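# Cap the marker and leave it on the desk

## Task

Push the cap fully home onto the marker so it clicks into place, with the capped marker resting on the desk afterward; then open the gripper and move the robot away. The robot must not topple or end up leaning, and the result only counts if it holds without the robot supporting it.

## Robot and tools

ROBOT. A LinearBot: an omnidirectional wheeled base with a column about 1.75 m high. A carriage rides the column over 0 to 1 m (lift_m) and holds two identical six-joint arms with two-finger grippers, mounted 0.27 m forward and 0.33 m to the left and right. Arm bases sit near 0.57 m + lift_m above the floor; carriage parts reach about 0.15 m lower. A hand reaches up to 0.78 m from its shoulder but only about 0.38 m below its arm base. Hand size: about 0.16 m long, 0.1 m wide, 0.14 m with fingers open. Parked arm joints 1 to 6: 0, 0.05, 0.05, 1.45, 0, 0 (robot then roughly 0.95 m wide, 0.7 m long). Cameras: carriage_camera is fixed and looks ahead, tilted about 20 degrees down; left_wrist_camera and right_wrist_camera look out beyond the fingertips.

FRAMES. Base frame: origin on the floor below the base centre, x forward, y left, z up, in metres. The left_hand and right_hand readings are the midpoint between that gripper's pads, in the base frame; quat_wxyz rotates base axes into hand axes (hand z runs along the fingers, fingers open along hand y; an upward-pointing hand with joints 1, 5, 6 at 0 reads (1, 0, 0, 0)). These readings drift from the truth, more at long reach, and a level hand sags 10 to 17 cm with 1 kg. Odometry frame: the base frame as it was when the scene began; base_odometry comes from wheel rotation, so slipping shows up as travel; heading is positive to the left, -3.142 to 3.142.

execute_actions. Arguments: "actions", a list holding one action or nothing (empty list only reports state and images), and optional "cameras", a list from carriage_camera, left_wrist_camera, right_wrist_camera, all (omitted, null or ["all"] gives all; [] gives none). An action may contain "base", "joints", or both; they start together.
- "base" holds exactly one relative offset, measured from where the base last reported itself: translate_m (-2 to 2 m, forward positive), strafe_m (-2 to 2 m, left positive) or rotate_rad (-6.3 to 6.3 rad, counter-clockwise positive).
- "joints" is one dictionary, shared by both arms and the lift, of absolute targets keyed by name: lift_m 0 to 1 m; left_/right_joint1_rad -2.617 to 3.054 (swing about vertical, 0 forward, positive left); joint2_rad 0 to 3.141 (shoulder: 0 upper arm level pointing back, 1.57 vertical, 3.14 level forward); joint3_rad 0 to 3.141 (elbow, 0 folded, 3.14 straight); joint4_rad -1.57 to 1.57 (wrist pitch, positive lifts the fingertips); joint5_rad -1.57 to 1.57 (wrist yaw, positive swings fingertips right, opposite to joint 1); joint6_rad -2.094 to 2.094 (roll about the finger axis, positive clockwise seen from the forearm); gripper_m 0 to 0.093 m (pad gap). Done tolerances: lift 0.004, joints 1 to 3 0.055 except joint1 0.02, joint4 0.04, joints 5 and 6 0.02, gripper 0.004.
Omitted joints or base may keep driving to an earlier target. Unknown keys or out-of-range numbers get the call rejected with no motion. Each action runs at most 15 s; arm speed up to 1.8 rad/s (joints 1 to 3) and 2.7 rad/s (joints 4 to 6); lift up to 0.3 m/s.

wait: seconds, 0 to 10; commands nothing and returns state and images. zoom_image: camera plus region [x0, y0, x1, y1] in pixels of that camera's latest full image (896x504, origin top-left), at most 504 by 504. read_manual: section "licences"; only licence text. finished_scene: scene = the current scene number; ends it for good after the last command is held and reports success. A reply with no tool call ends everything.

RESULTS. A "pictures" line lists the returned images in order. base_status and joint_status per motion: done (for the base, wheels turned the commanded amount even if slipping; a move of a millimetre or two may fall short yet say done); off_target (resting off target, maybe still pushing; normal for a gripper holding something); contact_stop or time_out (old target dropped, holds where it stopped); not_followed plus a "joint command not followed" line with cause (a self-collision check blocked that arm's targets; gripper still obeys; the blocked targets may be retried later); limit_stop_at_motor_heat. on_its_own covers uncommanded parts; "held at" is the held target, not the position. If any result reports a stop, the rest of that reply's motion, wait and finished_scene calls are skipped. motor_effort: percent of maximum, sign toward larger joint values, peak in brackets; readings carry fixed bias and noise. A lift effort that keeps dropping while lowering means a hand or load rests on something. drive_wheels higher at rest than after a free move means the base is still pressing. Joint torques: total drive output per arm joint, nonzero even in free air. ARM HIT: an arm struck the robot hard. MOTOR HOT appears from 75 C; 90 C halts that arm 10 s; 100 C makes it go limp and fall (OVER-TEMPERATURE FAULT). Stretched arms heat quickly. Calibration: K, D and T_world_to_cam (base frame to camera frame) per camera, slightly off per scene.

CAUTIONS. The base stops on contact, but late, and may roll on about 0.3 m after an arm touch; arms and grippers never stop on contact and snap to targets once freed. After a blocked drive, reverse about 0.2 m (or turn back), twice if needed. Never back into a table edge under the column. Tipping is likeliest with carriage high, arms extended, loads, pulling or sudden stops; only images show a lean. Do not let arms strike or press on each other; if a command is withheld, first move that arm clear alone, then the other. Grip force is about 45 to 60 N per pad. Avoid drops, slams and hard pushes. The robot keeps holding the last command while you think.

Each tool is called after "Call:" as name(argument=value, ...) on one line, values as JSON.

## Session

Call:
execute_actions(actions=[], cameras=["carriage_camera"])

Scene clock: 0.00 s.
Joint torques (N m, as the arm reports them, + toward a larger angle): no reading
base_odometry: x=+0.000 y=+0.000 heading=+0.000 (m, m, rad; odometry frame)
base_status: not commanded
joint_positions: lift_m=+0.297 left_joint1_rad=-0.028 left_joint2_rad=+0.080 left_joint3_rad=+0.044 left_joint4_rad=+1.467 left_joint5_rad=+0.054 left_joint6_rad=-0.009 left_gripper_m=+0.095 right_joint1_rad=+0.018 right_joint2_rad=+0.070 right_joint3_rad=+0.055 right_joint4_rad=+1.446 right_joint5_rad=-0.039 right_joint6_rad=+0.014 right_gripper_m=+0.094
joint_status: not commanded
motor_effort: lift_m=+31 drive_wheels=+1 (%)
left_hand: x=+0.2973 y=+0.3009 z=+1.2717 quat_wxyz=(+0.997, +0.028, +0.069, -0.020) (m; base frame)
right_hand: x=+0.2962 y=-0.3040 z=+1.2744 quat_wxyz=(+0.997, -0.019, +0.070, +0.017) (m; base frame)
pictures: carriage_camera
camera_calibration (this result's frames):
carriage_camera: T_world_to_cam=[[0.0198054, -0.999667, 0.0165363, -0.0249189], [-0.358609, -0.0225418, -0.933216, 1.2437], [0.933278, 0.0125526, -0.358936, 0.276251], [0, 0, 0, 1]] pos_world=[0.188675, -0.000343101, 1.2602]
Images, in order (width x height): carriage_camera 896x504.

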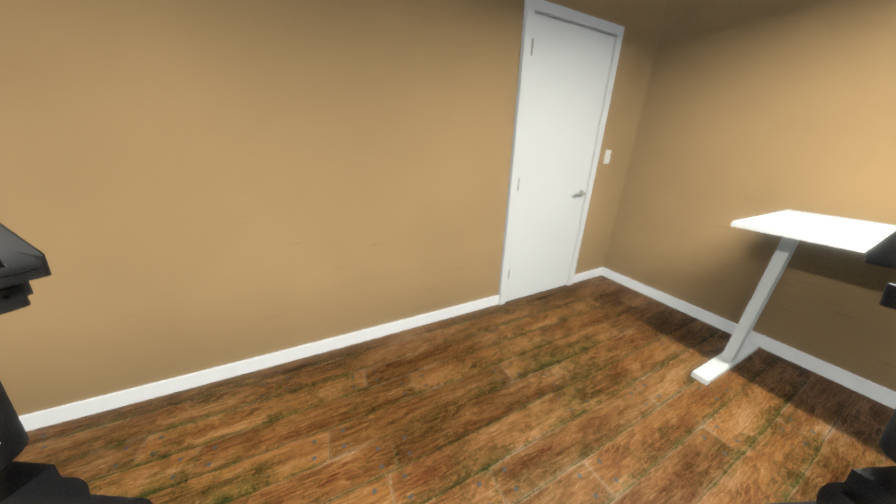

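Call:
execute_actions(actions=[{"base":{"rotate_rad":-1.13},"joints":{"lift_m":0.6}}], cameras=["carriage_camera"])

Call:
execute_actions(actions=[{"base":{"translate_m":0.9}}], cameras=["carriage_camera"])

Scene clock: 4.13 s.
Joint torques (N m, as the arm reports them, + toward a larger angle): left_arm=[-0.46  4.15  7.42 -0.15 -0.13 -0.01] | right_arm=[ 0.06  4.63  7.1  -0.08  0.04  0.09]
base_odometry: x=+0.000 y=+0.000 heading=-1.130 (m, m, rad; odometry frame)
base_status: done
joint_positions: lift_m=+0.600 left_joint1_rad=-0.028 left_joint2_rad=+0.080 left_joint3_rad=+0.044 left_joint4_rad=+1.466 left_joint5_rad=+0.054 left_joint6_rad=-0.009 left_gripper_m=+0.095 right_joint1_rad=+0.018 right_joint2_rad=+0.070 right_joint3_rad=+0.055 right_joint4_rad=+1.446 right_joint5_rad=-0.039 right_joint6_rad=+0.014 right_gripper_m=+0.094
joint_status: all done
motor_effort: lift_m=+32(40) drive_wheels=+3(13) (%)
left_hand: x=+0.2975 y=+0.3009 z=+1.5742 quat_wxyz=(+0.997, +0.028, +0.070, -0.020) (m; base frame)
right_hand: x=+0.2962 y=-0.3040 z=+1.5770 quat_wxyz=(+0.997, -0.019, +0.070, +0.017) (m; base frame)
pictures: carriage_camera
camera_calibration (this result's frames):
carriage_camera: T_world_to_cam=[[0.0198054, -0.999667, 0.0165363, -0.0299221], [-0.358609, -0.0225418, -0.933216, 1.52605], [0.933278, 0.0125526, -0.358936, 0.384853], [0, 0, 0, 1]] pos_world=[0.188675, -0.000343101, 1.56277]
Images, in order (width x height): carriage_camera 896x504.

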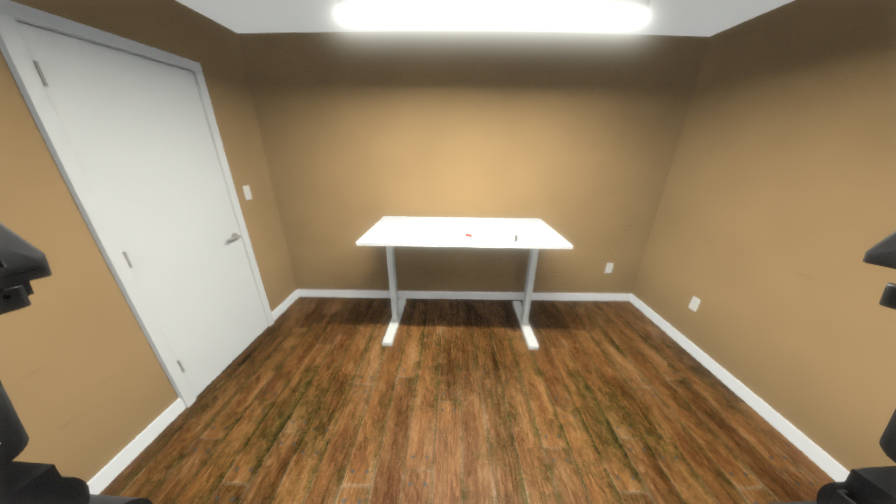

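Scene clock: 8.20 s.
Joint torques (N m, as the arm reports them, + toward a larger angle): left_arm=[-0.42  4.06  7.43 -0.14 -0.13 -0.02] | right_arm=[ 0.06  4.73  7.04 -0.07  0.04  0.09]
base_odometry: x=+0.383 y=-0.814 heading=-1.130 (m, m, rad; odometry frame)
base_status: done
joint_positions: lift_m=+0.600 left_joint1_rad=-0.028 left_joint2_rad=+0.080 left_joint3_rad=+0.044 left_joint4_rad=+1.466 left_joint5_rad=+0.054 left_joint6_rad=-0.009 left_gripper_m=+0.095 right_joint1_rad=+0.018 right_joint2_rad=+0.070 right_joint3_rad=+0.055 right_joint4_rad=+1.446 right_joint5_rad=-0.039 right_joint6_rad=+0.014 right_gripper_m=+0.094
joint_status: not commanded
motor_effort: lift_m=+33(32) drive_wheels=-4(8) (%)
left_hand: x=+0.2976 y=+0.3009 z=+1.5742 quat_wxyz=(+0.997, +0.028, +0.070, -0.020) (m; base frame)
right_hand: x=+0.2963 y=-0.3040 z=+1.5770 quat_wxyz=(+0.997, -0.019, +0.070, +0.017) (m; base frame)
pictures: carriage_camera
camera_calibration (this result's frames):
carriage_camera: T_world_to_cam=[[0.0198054, -0.999667, 0.0165363, -0.0299221], [-0.358609, -0.0225418, -0.933216, 1.52605], [0.933278, 0.0125526, -0.358936, 0.384853], [0, 0, 0, 1]] pos_world=[0.188675, -0.000343101, 1.56277]
Images, in order (width x height): carriage_camera 896x504.

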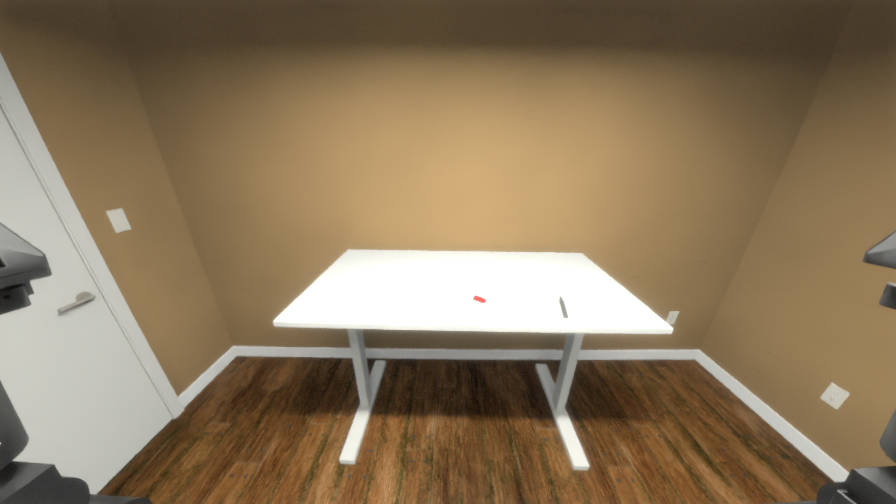

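Call:
execute_actions(actions=[{"base":{"strafe_m":-0.3}}], cameras=[])

Call:
execute_actions(actions=[{"base":{"translate_m":0.5}}], cameras=["carriage_camera"])

Call:
zoom_image(camera="carriage_camera", region=[350,360,550,480])

Scene clock: 12.30 s.
Joint torques (N m, as the arm reports them, + toward a larger angle): left_arm=[-0.43  4.12  7.35 -0.15 -0.13 -0.03] | right_arm=[ 0.05  4.67  7.03 -0.06  0.03  0.09]
base_odometry: x=+0.112 y=-0.942 heading=-1.130 (m, m, rad; odometry frame)
base_status: done
joint_positions: lift_m=+0.600 left_joint1_rad=-0.028 left_joint2_rad=+0.080 left_joint3_rad=+0.044 left_joint4_rad=+1.466 left_joint5_rad=+0.054 left_joint6_rad=-0.009 left_gripper_m=+0.095 right_joint1_rad=+0.018 right_joint2_rad=+0.070 right_joint3_rad=+0.055 right_joint4_rad=+1.446 right_joint5_rad=-0.039 right_joint6_rad=+0.014 right_gripper_m=+0.094
joint_status: not commanded
motor_effort: lift_m=+32(32) drive_wheels=-2(4) (%)
left_hand: x=+0.2976 y=+0.3009 z=+1.5742 quat_wxyz=(+0.997, +0.028, +0.070, -0.020) (m; base frame)
right_hand: x=+0.2963 y=-0.3040 z=+1.5770 quat_wxyz=(+0.997, -0.019, +0.070, +0.017) (m; base frame)
pictures: none
No camera images: the call's "cameras" was empty. Leave "cameras" out to get every camera's image.

Scene clock: 15.40 s.
Joint torques (N m, as the arm reports them, + toward a larger angle): left_arm=[-0.44  4.    7.3  -0.15 -0.14 -0.01] | right_arm=[ 0.05  4.66  7.03 -0.06  0.03  0.1 ]
base_odometry: x=+0.325 y=-1.395 heading=-1.131 (m, m, rad; odometry frame)
base_status: done
joint_positions: lift_m=+0.600 left_joint1_rad=-0.028 left_joint2_rad=+0.080 left_joint3_rad=+0.044 left_joint4_rad=+1.466 left_joint5_rad=+0.054 left_joint6_rad=-0.009 left_gripper_m=+0.095 right_joint1_rad=+0.018 right_joint2_rad=+0.070 right_joint3_rad=+0.055 right_joint4_rad=+1.446 right_joint5_rad=-0.039 right_joint6_rad=+0.014 right_gripper_m=+0.094
joint_status: not commanded
motor_effort: lift_m=+32(32) drive_wheels=-4(6) (%)
left_hand: x=+0.2976 y=+0.3009 z=+1.5742 quat_wxyz=(+0.997, +0.028, +0.070, -0.020) (m; base frame)
right_hand: x=+0.2963 y=-0.3040 z=+1.5770 quat_wxyz=(+0.997, -0.019, +0.070, +0.017) (m; base frame)
pictures: carriage_camera
camera_calibration (this result's frames):
carriage_camera: T_world_to_cam=[[0.0198054, -0.999667, 0.0165363, -0.0299221], [-0.358609, -0.0225418, -0.933216, 1.52605], [0.933278, 0.0125526, -0.358936, 0.384853], [0, 0, 0, 1]] pos_world=[0.188675, -0.000343101, 1.56277]
Images, in order (width x height): carriage_camera 896x504.

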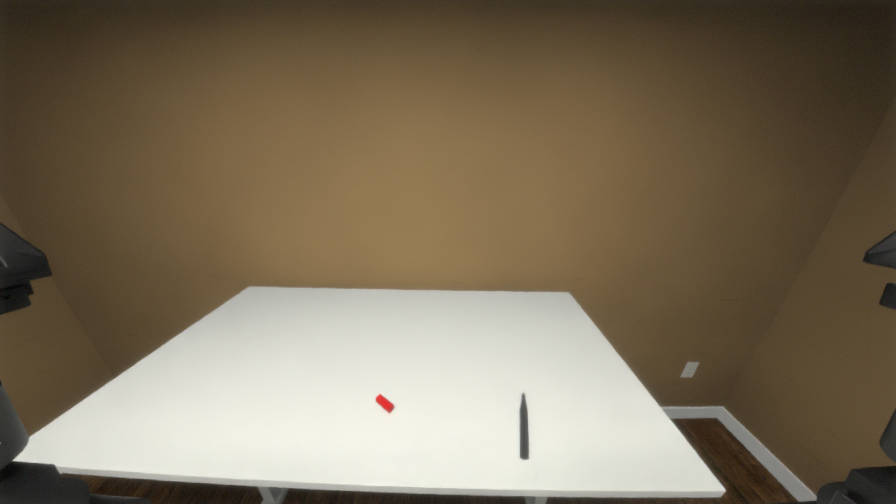

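Region (350, 360, 550, 480) of carriage_camera's 896x504 image, scaled by 2.520, with more detail than that image has; it fills the top 302 rows of this view, and the rest is white.

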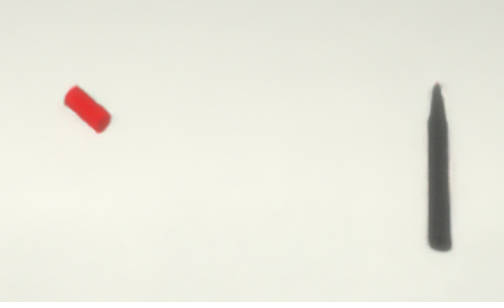

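Call:
execute_actions(actions=[{"joints":{"lift_m":0.63,"left_joint1_rad":-0.397,"left_joint2_rad":2.436,"left_joint3_rad":1.45,"left_joint4_rad":-0.585,"left_joint5_rad":0,"left_joint6_rad":-1.13,"left_gripper_m":0.06,"right_joint1_rad":0.452,"right_joint2_rad":2.223,"right_joint3_rad":1.0,"right_joint4_rad":-0.35,"right_joint5_rad":0,"right_joint6_rad":0.69,"right_gripper_m":0.06}}], cameras=["left_wrist_camera","right_wrist_camera"])

Call:
execute_actions(actions=[{"joints":{"lift_m":0.6}}], cameras=["left_wrist_camera","right_wrist_camera"])

Scene clock: 22.77 s.
Joint torques (N m, as the arm reports them, + toward a larger angle): left_arm=[ -0.97 -13.6    6.48   0.42  -0.2   -0.05] | right_arm=[  0.56 -10.13   4.85   0.51   0.13   0.14]
base_odometry: x=+0.325 y=-1.395 heading=-1.131 (m, m, rad; odometry frame)
base_status: not commanded
joint_positions: lift_m=+0.630 left_joint1_rad=-0.390 left_joint2_rad=+2.433 left_joint3_rad=+1.447 left_joint4_rad=-0.582 left_joint5_rad=+0.003 left_joint6_rad=-1.125 left_gripper_m=+0.060 right_joint1_rad=+0.446 right_joint2_rad=+2.213 right_joint3_rad=+0.998 right_joint4_rad=-0.344 right_joint5_rad=-0.006 right_joint6_rad=+0.684 right_gripper_m=+0.060
joint_status: all done
motor_effort: lift_m=+33(41) drive_wheels=+3(3) (%)
left_hand: x=+0.6352 y=+0.1566 z=+1.0433 quat_wxyz=(+0.000, -0.360, +0.933, -0.002) (m; base frame)
right_hand: x=+0.5502 y=-0.1712 z=+1.0454 quat_wxyz=(+0.003, +0.119, +0.993, +0.006) (m; base frame)
pictures: left_wrist_camera, right_wrist_camera
camera_calibration (this result's frames):
left_wrist_camera: T_world_to_cam=[[0.687474, -0.725385, -0.0345791, -0.282499], [-0.599024, -0.593348, 0.537688, -0.0765488], [-0.410548, -0.348932, -0.842435, 1.31667], [0, 0, 0, 1]] pos_world=[0.688911, 0.209086, 1.1406]
right_wrist_camera: T_world_to_cam=[[-0.239114, -0.970766, 0.0209256, -0.0606337], [-0.769739, 0.202647, 0.605339, -0.172554], [-0.591883, 0.128638, -0.795693, 1.30592], [0, 0, 0, 1]] pos_world=[0.625634, -0.191885, 1.14484]
Images, in order (width x height): left_wrist_camera 896x504, right_wrist_camera 896x504.

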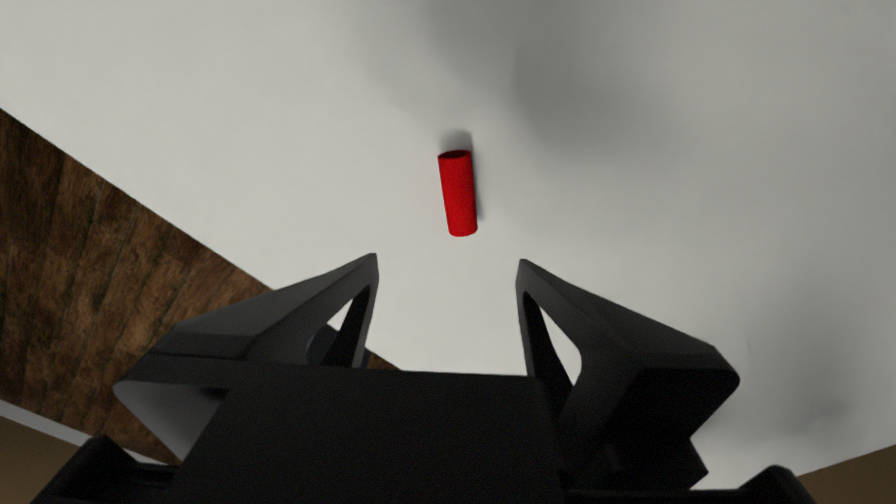

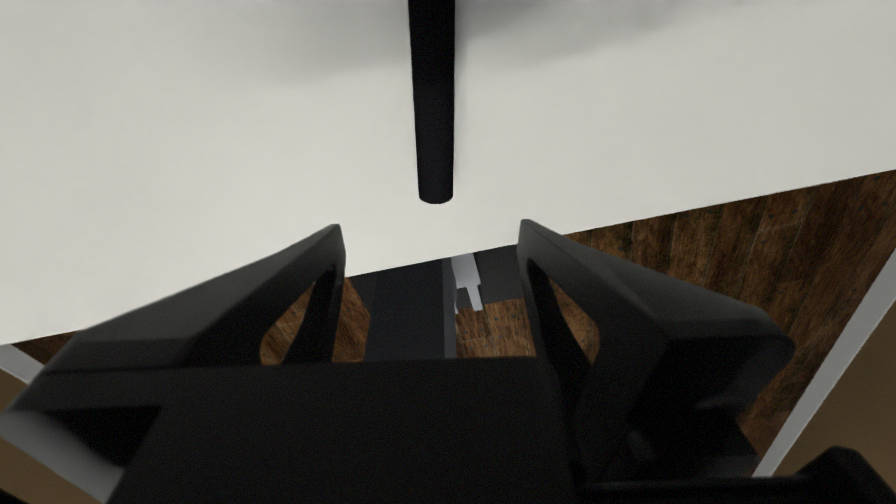

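Scene clock: 23.40 s.
Joint torques (N m, as the arm reports them, + toward a larger angle): left_arm=[ -0.8  -13.61   6.41   0.41  -0.14  -0.07] | right_arm=[  0.52 -10.48   4.93   0.52   0.14   0.14]
base_odometry: x=+0.325 y=-1.395 heading=-1.131 (m, m, rad; odometry frame)
base_status: not commanded
joint_positions: lift_m=+0.600 left_joint1_rad=-0.390 left_joint2_rad=+2.437 left_joint3_rad=+1.447 left_joint4_rad=-0.583 left_joint5_rad=+0.003 left_joint6_rad=-1.125 left_gripper_m=+0.060 right_joint1_rad=+0.446 right_joint2_rad=+2.216 right_joint3_rad=+0.998 right_joint4_rad=-0.345 right_joint5_rad=-0.006 right_joint6_rad=+0.684 right_gripper_m=+0.060
joint_status: all done
motor_effort: lift_m=+29(30) drive_wheels=-3(3) (%)
left_hand: x=+0.6340 y=+0.1572 z=+1.0120 quat_wxyz=(-0.002, -0.360, +0.933, +0.000) (m; base frame)
right_hand: x=+0.5492 y=-0.1717 z=+1.0148 quat_wxyz=(+0.002, +0.119, +0.993, +0.004) (m; base frame)
pictures: left_wrist_camera, right_wrist_camera
camera_calibration (this result's frames):
left_wrist_camera: T_world_to_cam=[[0.687296, -0.725297, -0.0396028, -0.277176], [-0.596442, -0.59463, 0.53914, -0.062978], [-0.414586, -0.346928, -0.841285, 1.29104], [0, 0, 0, 1]] pos_world=[0.688186, 0.209414, 1.10911]
right_wrist_camera: T_world_to_cam=[[-0.239399, -0.970622, 0.024124, -0.0638174], [-0.767253, 0.204348, 0.607918, -0.15833], [-0.594988, 0.127026, -0.793633, 1.28036], [0, 0, 0, 1]] pos_world=[0.625039, -0.192226, 1.11392]
Images, in order (width x height): left_wrist_camera 896x504, right_wrist_camera 896x504.

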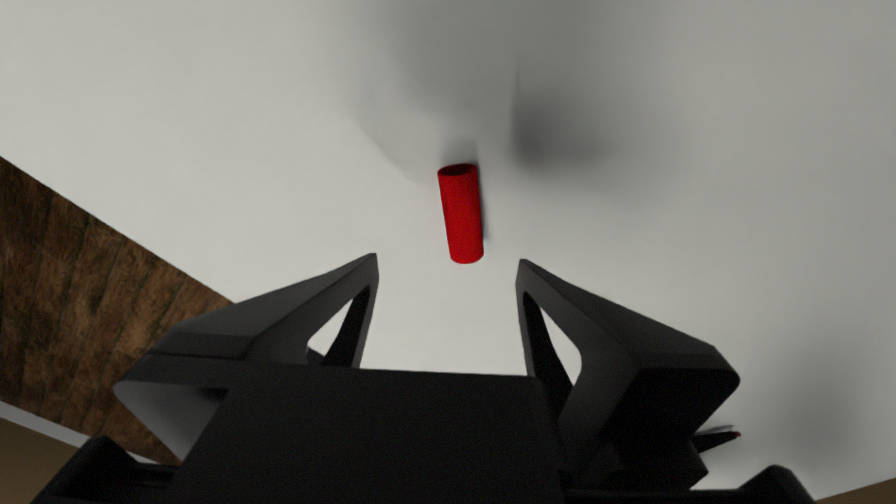

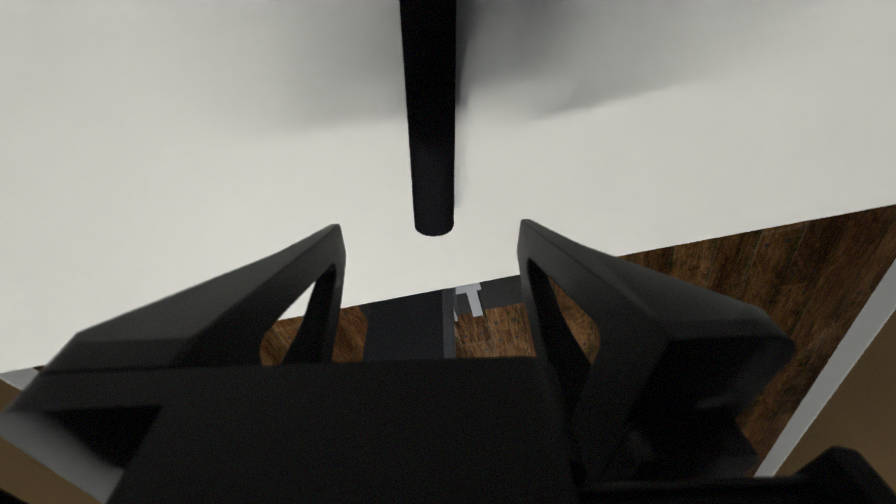

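Call:
execute_actions(actions=[{"joints":{"left_joint6_rad":1.9,"left_joint4_rad":-0.56,"left_joint1_rad":-0.41}}], cameras=[])

Call:
execute_actions(actions=[{"joints":{"lift_m":0.56}}], cameras=["left_wrist_camera","right_wrist_camera"])

Scene clock: 27.40 s.
Joint torques (N m, as the arm reports them, + toward a larger angle): left_arm=[ -0.9  -13.7    6.31   0.5   -0.07   0.03] | right_arm=[  0.52 -10.48   4.82   0.51   0.14   0.14]
base_odometry: x=+0.325 y=-1.395 heading=-1.131 (m, m, rad; odometry frame)
base_status: not commanded
joint_positions: lift_m=+0.600 left_joint1_rad=-0.403 left_joint2_rad=+2.437 left_joint3_rad=+1.447 left_joint4_rad=-0.567 left_joint5_rad=+0.003 left_joint6_rad=+1.896 left_gripper_m=+0.060 right_joint1_rad=+0.446 right_joint2_rad=+2.216 right_joint3_rad=+0.998 right_joint4_rad=-0.345 right_joint5_rad=-0.006 right_joint6_rad=+0.684 right_gripper_m=+0.060
joint_status: all done
motor_effort: lift_m=+29(29) drive_wheels=-3(3) (%)
left_hand: x=+0.6356 y=+0.1506 z=+1.0120 quat_wxyz=(+0.006, +0.912, +0.409, +0.004) (m; base frame)
right_hand: x=+0.5492 y=-0.1717 z=+1.0148 quat_wxyz=(+0.002, +0.119, +0.993, +0.004) (m; base frame)
pictures: none
No camera images: the call's "cameras" was empty. Leave "cameras" out to get every camera's image.

Scene clock: 28.07 s.
Joint torques (N m, as the arm reports them, + toward a larger angle): left_arm=[ -1.   -13.87   6.37   0.41  -0.06   0.  ] | right_arm=[  0.56 -10.78   4.79   0.53   0.13   0.15]
base_odometry: x=+0.325 y=-1.395 heading=-1.131 (m, m, rad; odometry frame)
base_status: not commanded
joint_positions: lift_m=+0.560 left_joint1_rad=-0.403 left_joint2_rad=+2.440 left_joint3_rad=+1.447 left_joint4_rad=-0.563 left_joint5_rad=+0.002 left_joint6_rad=+1.896 left_gripper_m=+0.060 right_joint1_rad=+0.446 right_joint2_rad=+2.219 right_joint3_rad=+0.998 right_joint4_rad=-0.348 right_joint5_rad=-0.006 right_joint6_rad=+0.684 right_gripper_m=+0.060
joint_status: all done
motor_effort: lift_m=+30(31) drive_wheels=-3(3) (%)
left_hand: x=+0.6361 y=+0.1505 z=+0.9711 quat_wxyz=(+0.006, +0.912, +0.409, +0.004) (m; base frame)
right_hand: x=+0.5480 y=-0.1723 z=+0.9739 quat_wxyz=(-0.001, +0.119, +0.993, +0.003) (m; base frame)
pictures: left_wrist_camera, right_wrist_camera
camera_calibration (this result's frames):
left_wrist_camera: T_world_to_cam=[[-0.760572, 0.647082, -0.053053, 0.44249], [0.524226, 0.660263, 0.53781, -0.944056], [0.383036, 0.381232, -0.841395, 0.638356], [0, 0, 0, 1]] pos_world=[0.586931, 0.0936362, 1.06831]
right_wrist_camera: T_world_to_cam=[[-0.239274, -0.970562, 0.0275133, -0.0670223], [-0.764317, 0.205753, 0.611135, -0.138794], [-0.598806, 0.1252, -0.791048, 1.24657], [0, 0, 0, 1]] pos_world=[0.624334, -0.192563, 1.07276]
Images, in order (width x height): left_wrist_camera 896x504, right_wrist_camera 896x504.

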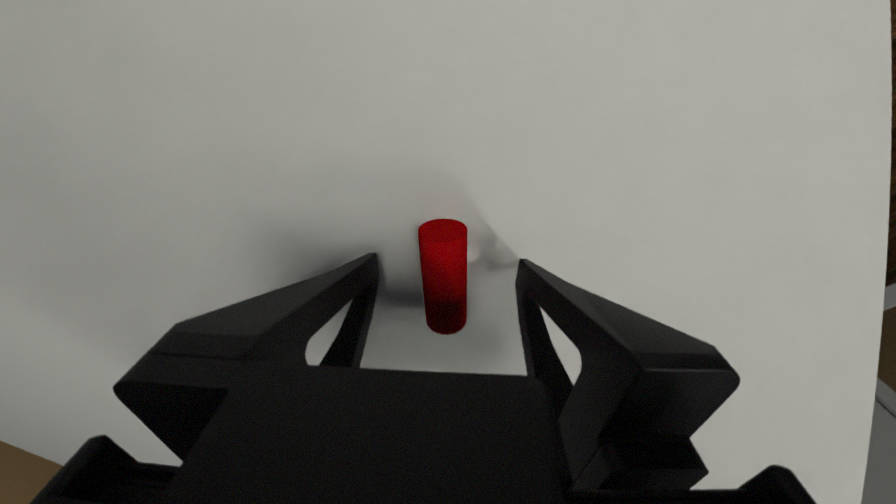

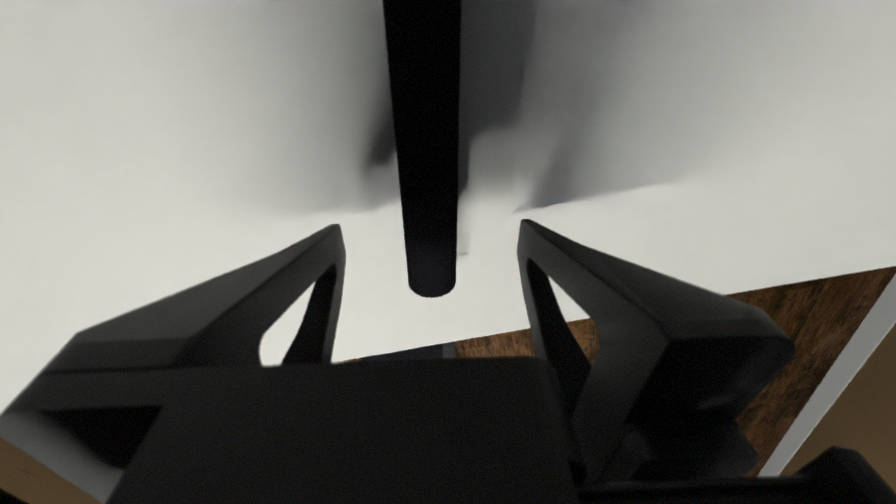

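Call:
execute_actions(actions=[{"joints":{"lift_m":0.552}}], cameras=[])

Call:
execute_actions(actions=[{"joints":{"left_gripper_m":0,"right_gripper_m":0}}], cameras=["left_wrist_camera"])

Call:
execute_actions(actions=[{"joints":{"lift_m":0.555,"left_joint2_rad":1.8,"left_joint3_rad":1.1,"left_joint4_rad":0.7,"left_joint5_rad":-0.64,"left_joint6_rad":-1.57,"right_joint1_rad":0.2,"right_joint6_rad":-1.2}}], cameras=["carriage_camera"])

Call:
execute_actions(actions=[{"joints":{"right_gripper_m":0.06}}], cameras=[])

Call:
execute_actions(actions=[{"joints":{"lift_m":0.59,"right_joint6_rad":1.94}}], cameras=["right_wrist_camera"])

Scene clock: 32.13 s.
Joint torques (N m, as the arm reports them, + toward a larger angle): left_arm=[ -0.8  -13.73   6.39   0.48  -0.07   0.04] | right_arm=[  0.53 -10.81   4.79   0.54   0.12   0.14]
base_odometry: x=+0.325 y=-1.395 heading=-1.131 (m, m, rad; odometry frame)
base_status: not commanded
joint_positions: lift_m=+0.552 left_joint1_rad=-0.403 left_joint2_rad=+2.440 left_joint3_rad=+1.447 left_joint4_rad=-0.561 left_joint5_rad=+0.002 left_joint6_rad=+1.896 left_gripper_m=+0.060 right_joint1_rad=+0.446 right_joint2_rad=+2.220 right_joint3_rad=+0.998 right_joint4_rad=-0.349 right_joint5_rad=-0.006 right_joint6_rad=+0.684 right_gripper_m=+0.060
joint_status: all done
motor_effort: lift_m=+30(31) drive_wheels=-4(5) (%)
left_hand: x=+0.6363 y=+0.1504 z=+0.9629 quat_wxyz=(+0.006, +0.912, +0.409, +0.005) (m; base frame)
right_hand: x=+0.5476 y=-0.1726 z=+0.9657 quat_wxyz=(-0.001, +0.119, +0.993, +0.002) (m; base frame)
pictures: none
No camera images: the call's "cameras" was empty. Leave "cameras" out to get every camera's image.

Scene clock: 32.77 s.
Joint torques (N m, as the arm reports them, + toward a larger angle): left_arm=[ -0.85 -13.8    6.33   0.46  -0.04   0.02] | right_arm=[  0.52 -10.67   4.79   0.55   0.13   0.14]
base_odometry: x=+0.325 y=-1.395 heading=-1.131 (m, m, rad; odometry frame)
base_status: not commanded
joint_positions: lift_m=+0.552 left_joint1_rad=-0.403 left_joint2_rad=+2.440 left_joint3_rad=+1.447 left_joint4_rad=-0.561 left_joint5_rad=+0.002 left_joint6_rad=+1.896 left_gripper_m=+0.019 right_joint1_rad=+0.446 right_joint2_rad=+2.220 right_joint3_rad=+0.998 right_joint4_rad=-0.349 right_joint5_rad=-0.006 right_joint6_rad=+0.684 right_gripper_m=+0.017
joint_status: left_gripper_m off_target (ended at +0.019, target +0.000); right_gripper_m off_target (ended at +0.017, target +0.000)
motor_effort: lift_m=+30(29) drive_wheels=+3(3) (%)
left_hand: x=+0.6363 y=+0.1504 z=+0.9629 quat_wxyz=(+0.006, +0.913, +0.409, +0.005) (m; base frame)
right_hand: x=+0.5476 y=-0.1726 z=+0.9657 quat_wxyz=(-0.001, +0.119, +0.993, +0.002) (m; base frame)
pictures: left_wrist_camera
camera_calibration (this result's frames):
left_wrist_camera: T_world_to_cam=[[-0.760284, 0.647371, -0.0536659, 0.442581], [0.524014, 0.660035, 0.538296, -0.940081], [0.383898, 0.381135, -0.841046, 0.630581], [0, 0, 0, 1]] pos_world=[0.587024, 0.0936362, 1.06014]
Images, in order (width x height): left_wrist_camera 896x504.

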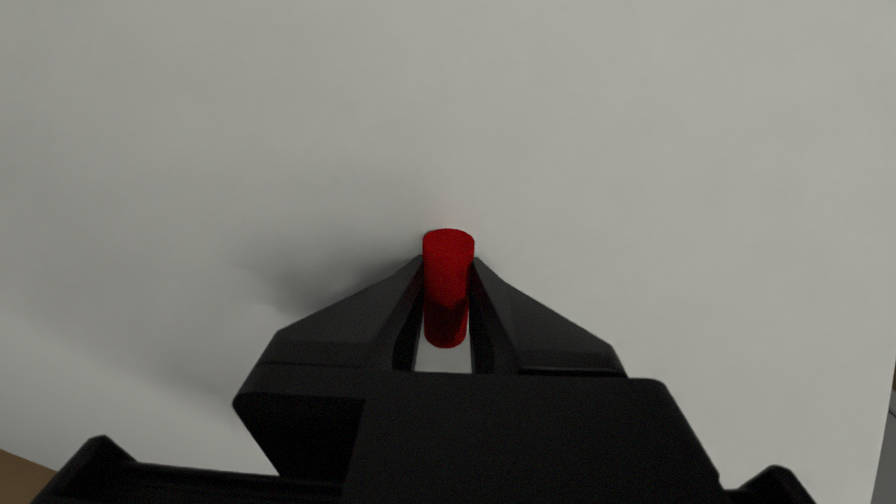

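Scene clock: 35.23 s.
Joint torques (N m, as the arm reports them, + toward a larger angle): left_arm=[-0.91 -9.78  7.77  2.3  -0.13  0.03] | right_arm=[  0.68 -10.71   4.81   0.49  -0.05   0.05]
base_odometry: x=+0.325 y=-1.395 heading=-1.131 (m, m, rad; odometry frame)
base_status: not commanded
joint_positions: lift_m=+0.555 left_joint1_rad=-0.403 left_joint2_rad=+1.792 left_joint3_rad=+1.113 left_joint4_rad=+0.696 left_joint5_rad=-0.636 left_joint6_rad=-1.566 left_gripper_m=+0.019 right_joint1_rad=+0.192 right_joint2_rad=+2.220 right_joint3_rad=+0.998 right_joint4_rad=-0.348 right_joint5_rad=-0.002 right_joint6_rad=-1.194 right_gripper_m=+0.017
joint_status: all done
motor_effort: lift_m=+34(38) drive_wheels=-3(4) (%)
left_hand: x=+0.7767 y=+0.2019 z=+1.3675 quat_wxyz=(+0.557, -0.552, +0.434, -0.443) (m; base frame)
right_hand: x=+0.5737 y=-0.2499 z=+0.9684 quat_wxyz=(+0.001, -0.639, +0.769, +0.001) (m; base frame)
pictures: carriage_camera
camera_calibration (this result's frames):
carriage_camera: T_world_to_cam=[[0.0198054, -0.999667, 0.0165363, -0.0291759], [-0.358609, -0.0225418, -0.933216, 1.48394], [0.933278, 0.0125526, -0.358936, 0.368654], [0, 0, 0, 1]] pos_world=[0.188675, -0.000343101, 1.51764]
Images, in order (width x height): carriage_camera 896x504.

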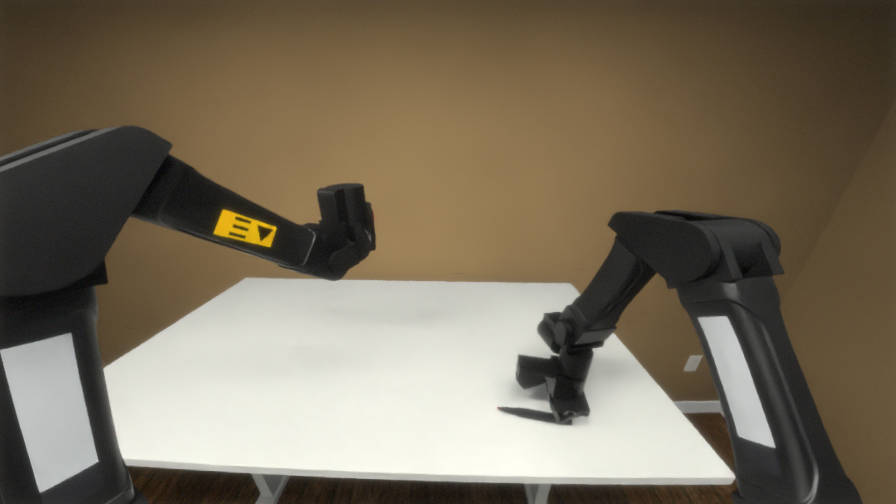

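Scene clock: 35.87 s.
Joint torques (N m, as the arm reports them, + toward a larger angle): left_arm=[-0.91 -9.77  7.79  2.29 -0.12  0.02] | right_arm=[  0.73 -10.7    4.77   0.48  -0.05   0.05]
base_odometry: x=+0.325 y=-1.395 heading=-1.131 (m, m, rad; odometry frame)
base_status: not commanded
joint_positions: lift_m=+0.555 left_joint1_rad=-0.403 left_joint2_rad=+1.792 left_joint3_rad=+1.113 left_joint4_rad=+0.696 left_joint5_rad=-0.636 left_joint6_rad=-1.566 left_gripper_m=+0.019 right_joint1_rad=+0.192 right_joint2_rad=+2.220 right_joint3_rad=+0.998 right_joint4_rad=-0.348 right_joint5_rad=-0.002 right_joint6_rad=-1.194 right_gripper_m=+0.060
joint_status: all done
motor_effort: lift_m=+34(34) drive_wheels=-3(3) (%)
left_hand: x=+0.7767 y=+0.2019 z=+1.3675 quat_wxyz=(+0.557, -0.552, +0.434, -0.443) (m; base frame)
right_hand: x=+0.5737 y=-0.2499 z=+0.9684 quat_wxyz=(+0.001, -0.639, +0.769, +0.001) (m; base frame)
pictures: none
No camera images: the call's "cameras" was empty. Leave "cameras" out to get every camera's image.

Scene clock: 38.20 s.
Joint torques (N m, as the arm reports them, + toward a larger angle): left_arm=[ -0.86 -10.02   8.3    2.23  -0.12   0.01] | right_arm=[  0.68 -10.64   4.65   0.41   0.12   0.13]
base_odometry: x=+0.325 y=-1.395 heading=-1.131 (m, m, rad; odometry frame)
base_status: not commanded
joint_positions: lift_m=+0.590 left_joint1_rad=-0.403 left_joint2_rad=+1.795 left_joint3_rad=+1.108 left_joint4_rad=+0.703 left_joint5_rad=-0.637 left_joint6_rad=-1.566 left_gripper_m=+0.019 right_joint1_rad=+0.192 right_joint2_rad=+2.220 right_joint3_rad=+0.998 right_joint4_rad=-0.348 right_joint5_rad=-0.002 right_joint6_rad=+1.935 right_gripper_m=+0.060
joint_status: all done
motor_effort: lift_m=+33(39) drive_wheels=+3(4) (%)
left_hand: x=+0.7765 y=+0.2021 z=+1.4005 quat_wxyz=(+0.557, -0.552, +0.434, -0.443) (m; base frame)
right_hand: x=+0.5736 y=-0.2500 z=+1.0035 quat_wxyz=(-0.001, +0.765, +0.644, +0.001) (m; base frame)
pictures: right_wrist_camera
camera_calibration (this result's frames):
right_wrist_camera: T_world_to_cam=[[-0.984101, 0.174456, 0.0333257, 0.570488], [0.158189, 0.77561, 0.611068, -0.507968], [0.0807568, 0.606625, -0.790876, 1.02535], [0, 0, 0, 1]] pos_world=[0.558969, -0.327543, 1.10232]
Images, in order (width x height): right_wrist_camera 896x504.

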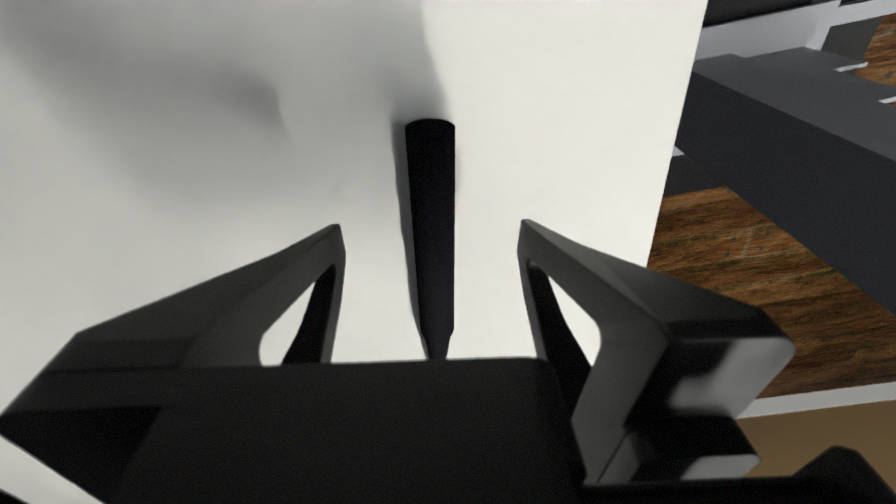

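Call:
execute_actions(actions=[{"joints":{"lift_m":0.552,"right_joint1_rad":0.165}}], cameras=[])

Call:
execute_actions(actions=[{"joints":{"right_gripper_m":0}}], cameras=[])

Call:
execute_actions(actions=[{"joints":{"lift_m":0.58,"right_joint1_rad":0.6,"right_joint2_rad":1.8,"right_joint3_rad":1.14,"right_joint4_rad":0.65,"right_joint5_rad":0.63,"right_joint6_rad":1.6}}], cameras=[])

Call:
execute_actions(actions=[{"joints":{"left_joint1_rad":-0.65}}])

Call:
zoom_image(camera="carriage_camera", region=[390,190,500,250])

Scene clock: 41.97 s.
Joint torques (N m, as the arm reports them, + toward a larger angle): left_arm=[ -0.86 -10.43   8.24   2.32  -0.11   0.02] | right_arm=[ -0.15 -10.76   4.7    0.45   0.11   0.14]
base_odometry: x=+0.325 y=-1.395 heading=-1.131 (m, m, rad; odometry frame)
base_status: not commanded
joint_positions: lift_m=+0.552 left_joint1_rad=-0.403 left_joint2_rad=+1.800 left_joint3_rad=+1.108 left_joint4_rad=+0.696 left_joint5_rad=-0.637 left_joint6_rad=-1.566 left_gripper_m=+0.019 right_joint1_rad=+0.169 right_joint2_rad=+2.221 right_joint3_rad=+0.998 right_joint4_rad=-0.350 right_joint5_rad=-0.002 right_joint6_rad=+1.935 right_gripper_m=+0.060
joint_status: all done
motor_effort: lift_m=+30(30) drive_wheels=-4(3) (%)
left_hand: x=+0.7772 y=+0.2019 z=+1.3590 quat_wxyz=(+0.556, -0.554, +0.438, -0.439) (m; base frame)
right_hand: x=+0.5742 y=-0.2574 z=+0.9653 quat_wxyz=(-0.001, +0.773, +0.635, +0.000) (m; base frame)
pictures: none
No camera images: the call's "cameras" was empty. Leave "cameras" out to get every camera's image.

Scene clock: 42.60 s.
Joint torques (N m, as the arm reports them, + toward a larger angle): left_arm=[ -0.8  -10.36   8.24   2.29  -0.12   0.02] | right_arm=[ -0.33 -10.76   4.68   0.41   0.11   0.13]
base_odometry: x=+0.325 y=-1.395 heading=-1.131 (m, m, rad; odometry frame)
base_status: not commanded
joint_positions: lift_m=+0.552 left_joint1_rad=-0.403 left_joint2_rad=+1.800 left_joint3_rad=+1.108 left_joint4_rad=+0.696 left_joint5_rad=-0.637 left_joint6_rad=-1.566 left_gripper_m=+0.019 right_joint1_rad=+0.169 right_joint2_rad=+2.221 right_joint3_rad=+0.998 right_joint4_rad=-0.350 right_joint5_rad=-0.002 right_joint6_rad=+1.935 right_gripper_m=+0.017
joint_status: right_gripper_m off_target (ended at +0.017, target +0.000)
motor_effort: lift_m=+30(29) drive_wheels=-3(3) (%)
left_hand: x=+0.7772 y=+0.2019 z=+1.3590 quat_wxyz=(+0.556, -0.554, +0.438, -0.439) (m; base frame)
right_hand: x=+0.5742 y=-0.2574 z=+0.9653 quat_wxyz=(-0.001, +0.773, +0.635, +0.000) (m; base frame)
pictures: none
No camera images: the call's "cameras" was empty. Leave "cameras" out to get every camera's image.

Scene clock: 44.03 s.
Joint torques (N m, as the arm reports them, + toward a larger angle): left_arm=[ -0.88 -10.32   8.39   2.22  -0.12   0.05] | right_arm=[ -0.44 -10.74   8.67   2.54   0.13   0.  ]
base_odometry: x=+0.325 y=-1.395 heading=-1.131 (m, m, rad; odometry frame)
base_status: not commanded
joint_positions: lift_m=+0.580 left_joint1_rad=-0.403 left_joint2_rad=+1.798 left_joint3_rad=+1.108 left_joint4_rad=+0.702 left_joint5_rad=-0.638 left_joint6_rad=-1.566 left_gripper_m=+0.019 right_joint1_rad=+0.606 right_joint2_rad=+1.800 right_joint3_rad=+1.143 right_joint4_rad=+0.640 right_joint5_rad=+0.620 right_joint6_rad=+1.603 right_gripper_m=+0.017
joint_status: all done
motor_effort: lift_m=+34(40) drive_wheels=+3(4) (%)
left_hand: x=+0.7769 y=+0.2021 z=+1.3888 quat_wxyz=(+0.557, -0.553, +0.435, -0.441) (m; base frame)
right_hand: x=+0.7475 y=-0.0946 z=+1.3902 quat_wxyz=(+0.494, +0.513, +0.494, +0.499) (m; base frame)
pictures: none
No camera images: the call's "cameras" was empty. Leave "cameras" out to get every camera's image.

Scene clock: 44.87 s.
Joint torques (N m, as the arm reports them, + toward a larger angle): left_arm=[  0.04 -10.32   8.2    2.24  -0.11   0.02] | right_arm=[ -0.45 -10.8    8.62   2.56   0.13   0.01]
base_odometry: x=+0.325 y=-1.395 heading=-1.131 (m, m, rad; odometry frame)
base_status: not commanded
joint_positions: lift_m=+0.580 left_joint1_rad=-0.659 left_joint2_rad=+1.798 left_joint3_rad=+1.108 left_joint4_rad=+0.702 left_joint5_rad=-0.637 left_joint6_rad=-1.566 left_gripper_m=+0.019 right_joint1_rad=+0.606 right_joint2_rad=+1.800 right_joint3_rad=+1.143 right_joint4_rad=+0.640 right_joint5_rad=+0.620 right_joint6_rad=+1.603 right_gripper_m=+0.017
joint_status: all done
motor_effort: lift_m=+33(33) drive_wheels=+3(3) (%)
left_hand: x=+0.7324 y=+0.0745 z=+1.3888 quat_wxyz=(+0.496, -0.493, +0.502, -0.509) (m; base frame)
right_hand: x=+0.7475 y=-0.0947 z=+1.3902 quat_wxyz=(+0.494, +0.513, +0.494, +0.499) (m; base frame)
pictures: carriage_camera, left_wrist_camera, right_wrist_camera
camera_calibration (this result's frames):
carriage_camera: T_world_to_cam=[[0.0198054, -0.999667, 0.0165363, -0.0295898], [-0.358609, -0.0225418, -0.933216, 1.5073], [0.933278, 0.0125526, -0.358936, 0.37764], [0, 0, 0, 1]] pos_world=[0.188675, -0.000343101, 1.54267]
left_wrist_camera: T_world_to_cam=[[0.0285441, 0.0254516, 0.999268, -1.40604], [-0.555007, -0.831021, 0.0370201, 0.428002], [0.831356, -0.555658, -0.0095949, -0.431834], [0, 0, 0, 1]] pos_world=[0.636687, 0.151513, 1.38503]
right_wrist_camera: T_world_to_cam=[[-0.046445, 0.0273884, -0.998545, 1.42132], [-0.597293, 0.800479, 0.0497374, 0.4552], [0.800677, 0.598734, -0.0208193, -0.386428], [0, 0, 0, 1]] pos_world=[0.647305, -0.171938, 1.38856]
Images, in order (width x height): carriage_camera 896x504, left_wrist_camera 896x504, right_wrist_camera 896x504.

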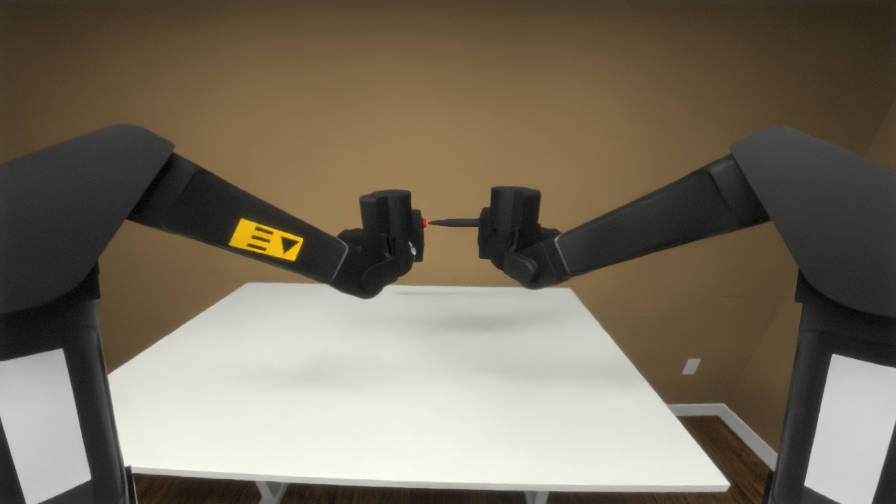

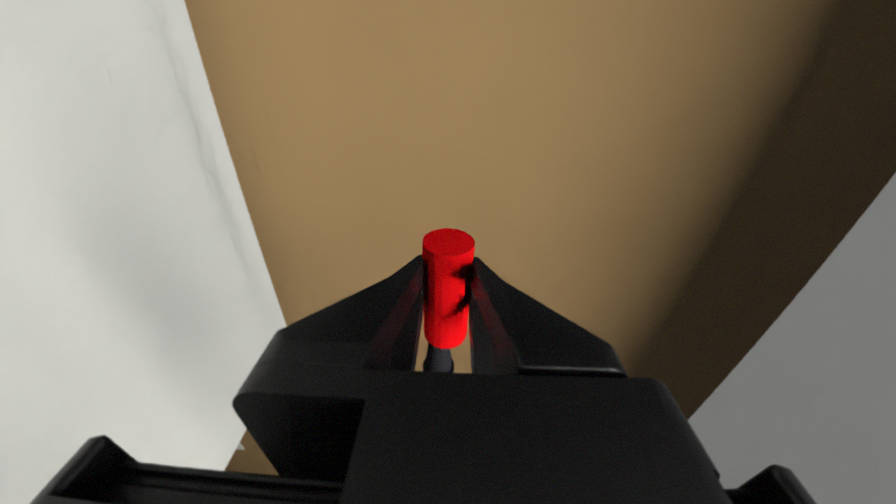

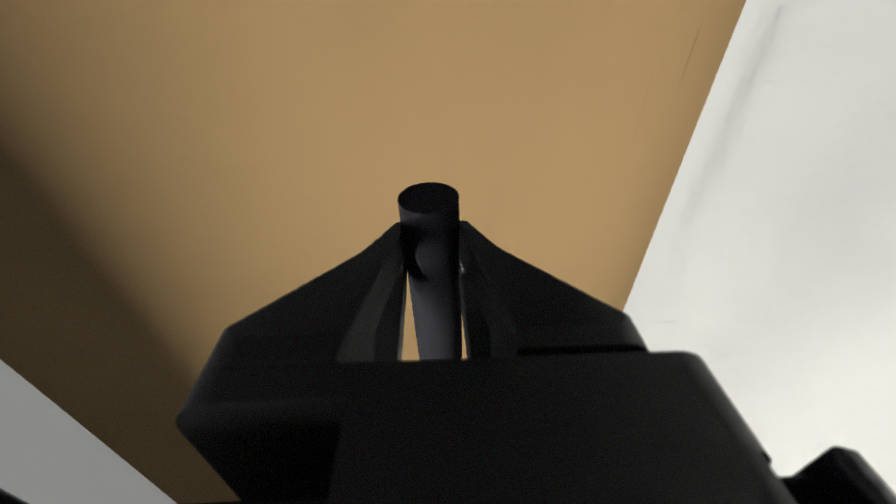

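Region (390, 190, 500, 250) of carriage_camera's 896x504 image, scaled by 4.582, with more detail than that image has; it fills the top 275 rows of this view, and the rest is white.

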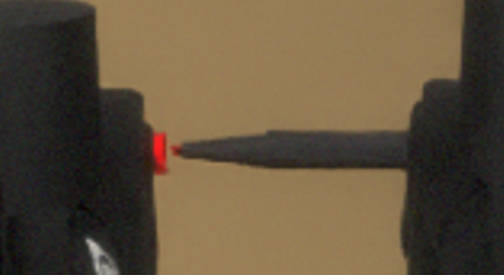

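Call:
execute_actions(actions=[{"joints":{"left_joint1_rad":-0.62,"left_joint5_rad":-0.61,"right_joint4_rad":0.66,"left_joint3_rad":1.13,"left_joint4_rad":0.67}}])

Call:
zoom_image(camera="carriage_camera", region=[370,180,520,260])

Scene clock: 55.00 s.
Joint torques (N m, as the arm reports them, + toward a larger angle): left_arm=[ -0.26 -10.33  10.38   2.2   -0.08   0.03] | right_arm=[ -0.46 -10.83   8.65   2.57   0.13  -0.01]
base_odometry: x=+0.325 y=-1.395 heading=-1.131 (m, m, rad; odometry frame)
base_status: not commanded
joint_positions: lift_m=+0.580 left_joint1_rad=-0.622 left_joint2_rad=+1.798 left_joint3_rad=+1.117 left_joint4_rad=+0.677 left_joint5_rad=-0.612 left_joint6_rad=-1.566 left_gripper_m=+0.019 right_joint1_rad=+0.606 right_joint2_rad=+1.800 right_joint3_rad=+1.143 right_joint4_rad=+0.647 right_joint5_rad=+0.620 right_joint6_rad=+1.603 right_gripper_m=+0.017
joint_status: all done
motor_effort: lift_m=+33(34) drive_wheels=-3(3) (%)
left_hand: x=+0.7415 y=+0.0871 z=+1.3873 quat_wxyz=(+0.498, -0.496, +0.505, -0.500) (m; base frame)
right_hand: x=+0.7475 y=-0.0947 z=+1.3915 quat_wxyz=(+0.495, +0.512, +0.492, +0.501) (m; base frame)
pictures: carriage_camera, left_wrist_camera, right_wrist_camera
camera_calibration (this result's frames):
carriage_camera: T_world_to_cam=[[0.0198054, -0.999667, 0.0165363, -0.0295898], [-0.358609, -0.0225418, -0.933216, 1.5073], [0.933278, 0.0125526, -0.358936, 0.37764], [0, 0, 0, 1]] pos_world=[0.188675, -0.000343101, 1.54267]
left_wrist_camera: T_world_to_cam=[[0.0413849, 0.015974, 0.999016, -1.41348], [-0.544982, -0.837676, 0.0359705, 0.438189], [0.837426, -0.545934, -0.0259616, -0.415109], [0, 0, 0, 1]] pos_world=[0.644925, 0.163017, 1.38555]
right_wrist_camera: T_world_to_cam=[[-0.041123, 0.0310784, -0.998671, 1.41925], [-0.597558, 0.800296, 0.0495111, 0.455627], [0.800771, 0.598799, -0.0143394, -0.395499], [0, 0, 0, 1]] pos_world=[0.647331, -0.17192, 1.38913]
Images, in order (width x height): carriage_camera 896x504, left_wrist_camera 896x504, right_wrist_camera 896x504.

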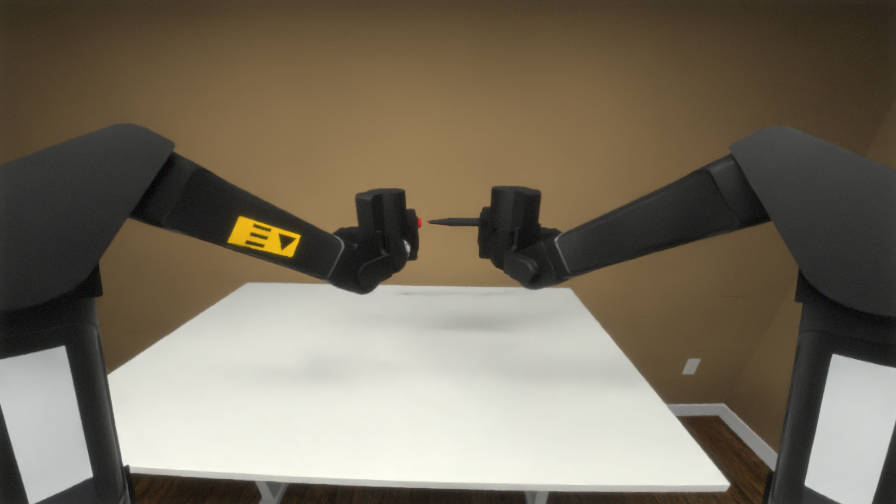

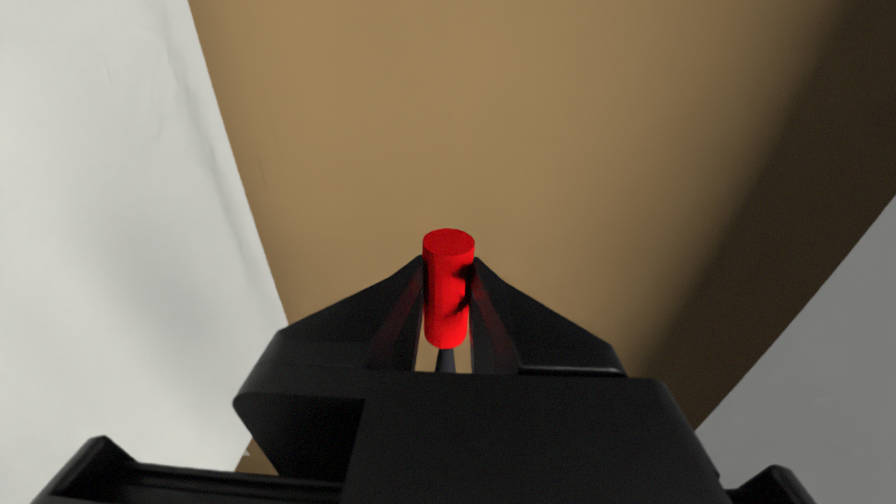

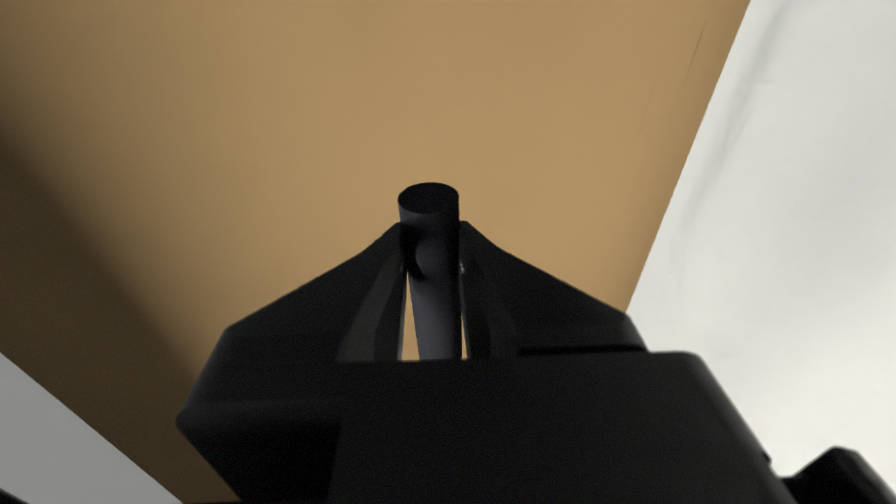

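Region (370, 180, 520, 260) of carriage_camera's 896x504 image, scaled by 3.360, with more detail than that image has; it fills the top 269 rows of this view, and the rest is white.

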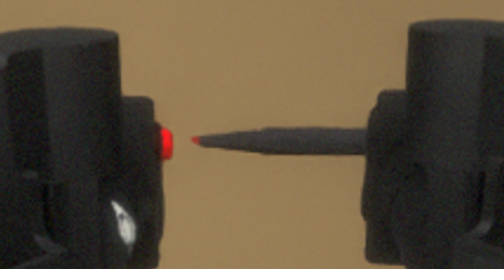

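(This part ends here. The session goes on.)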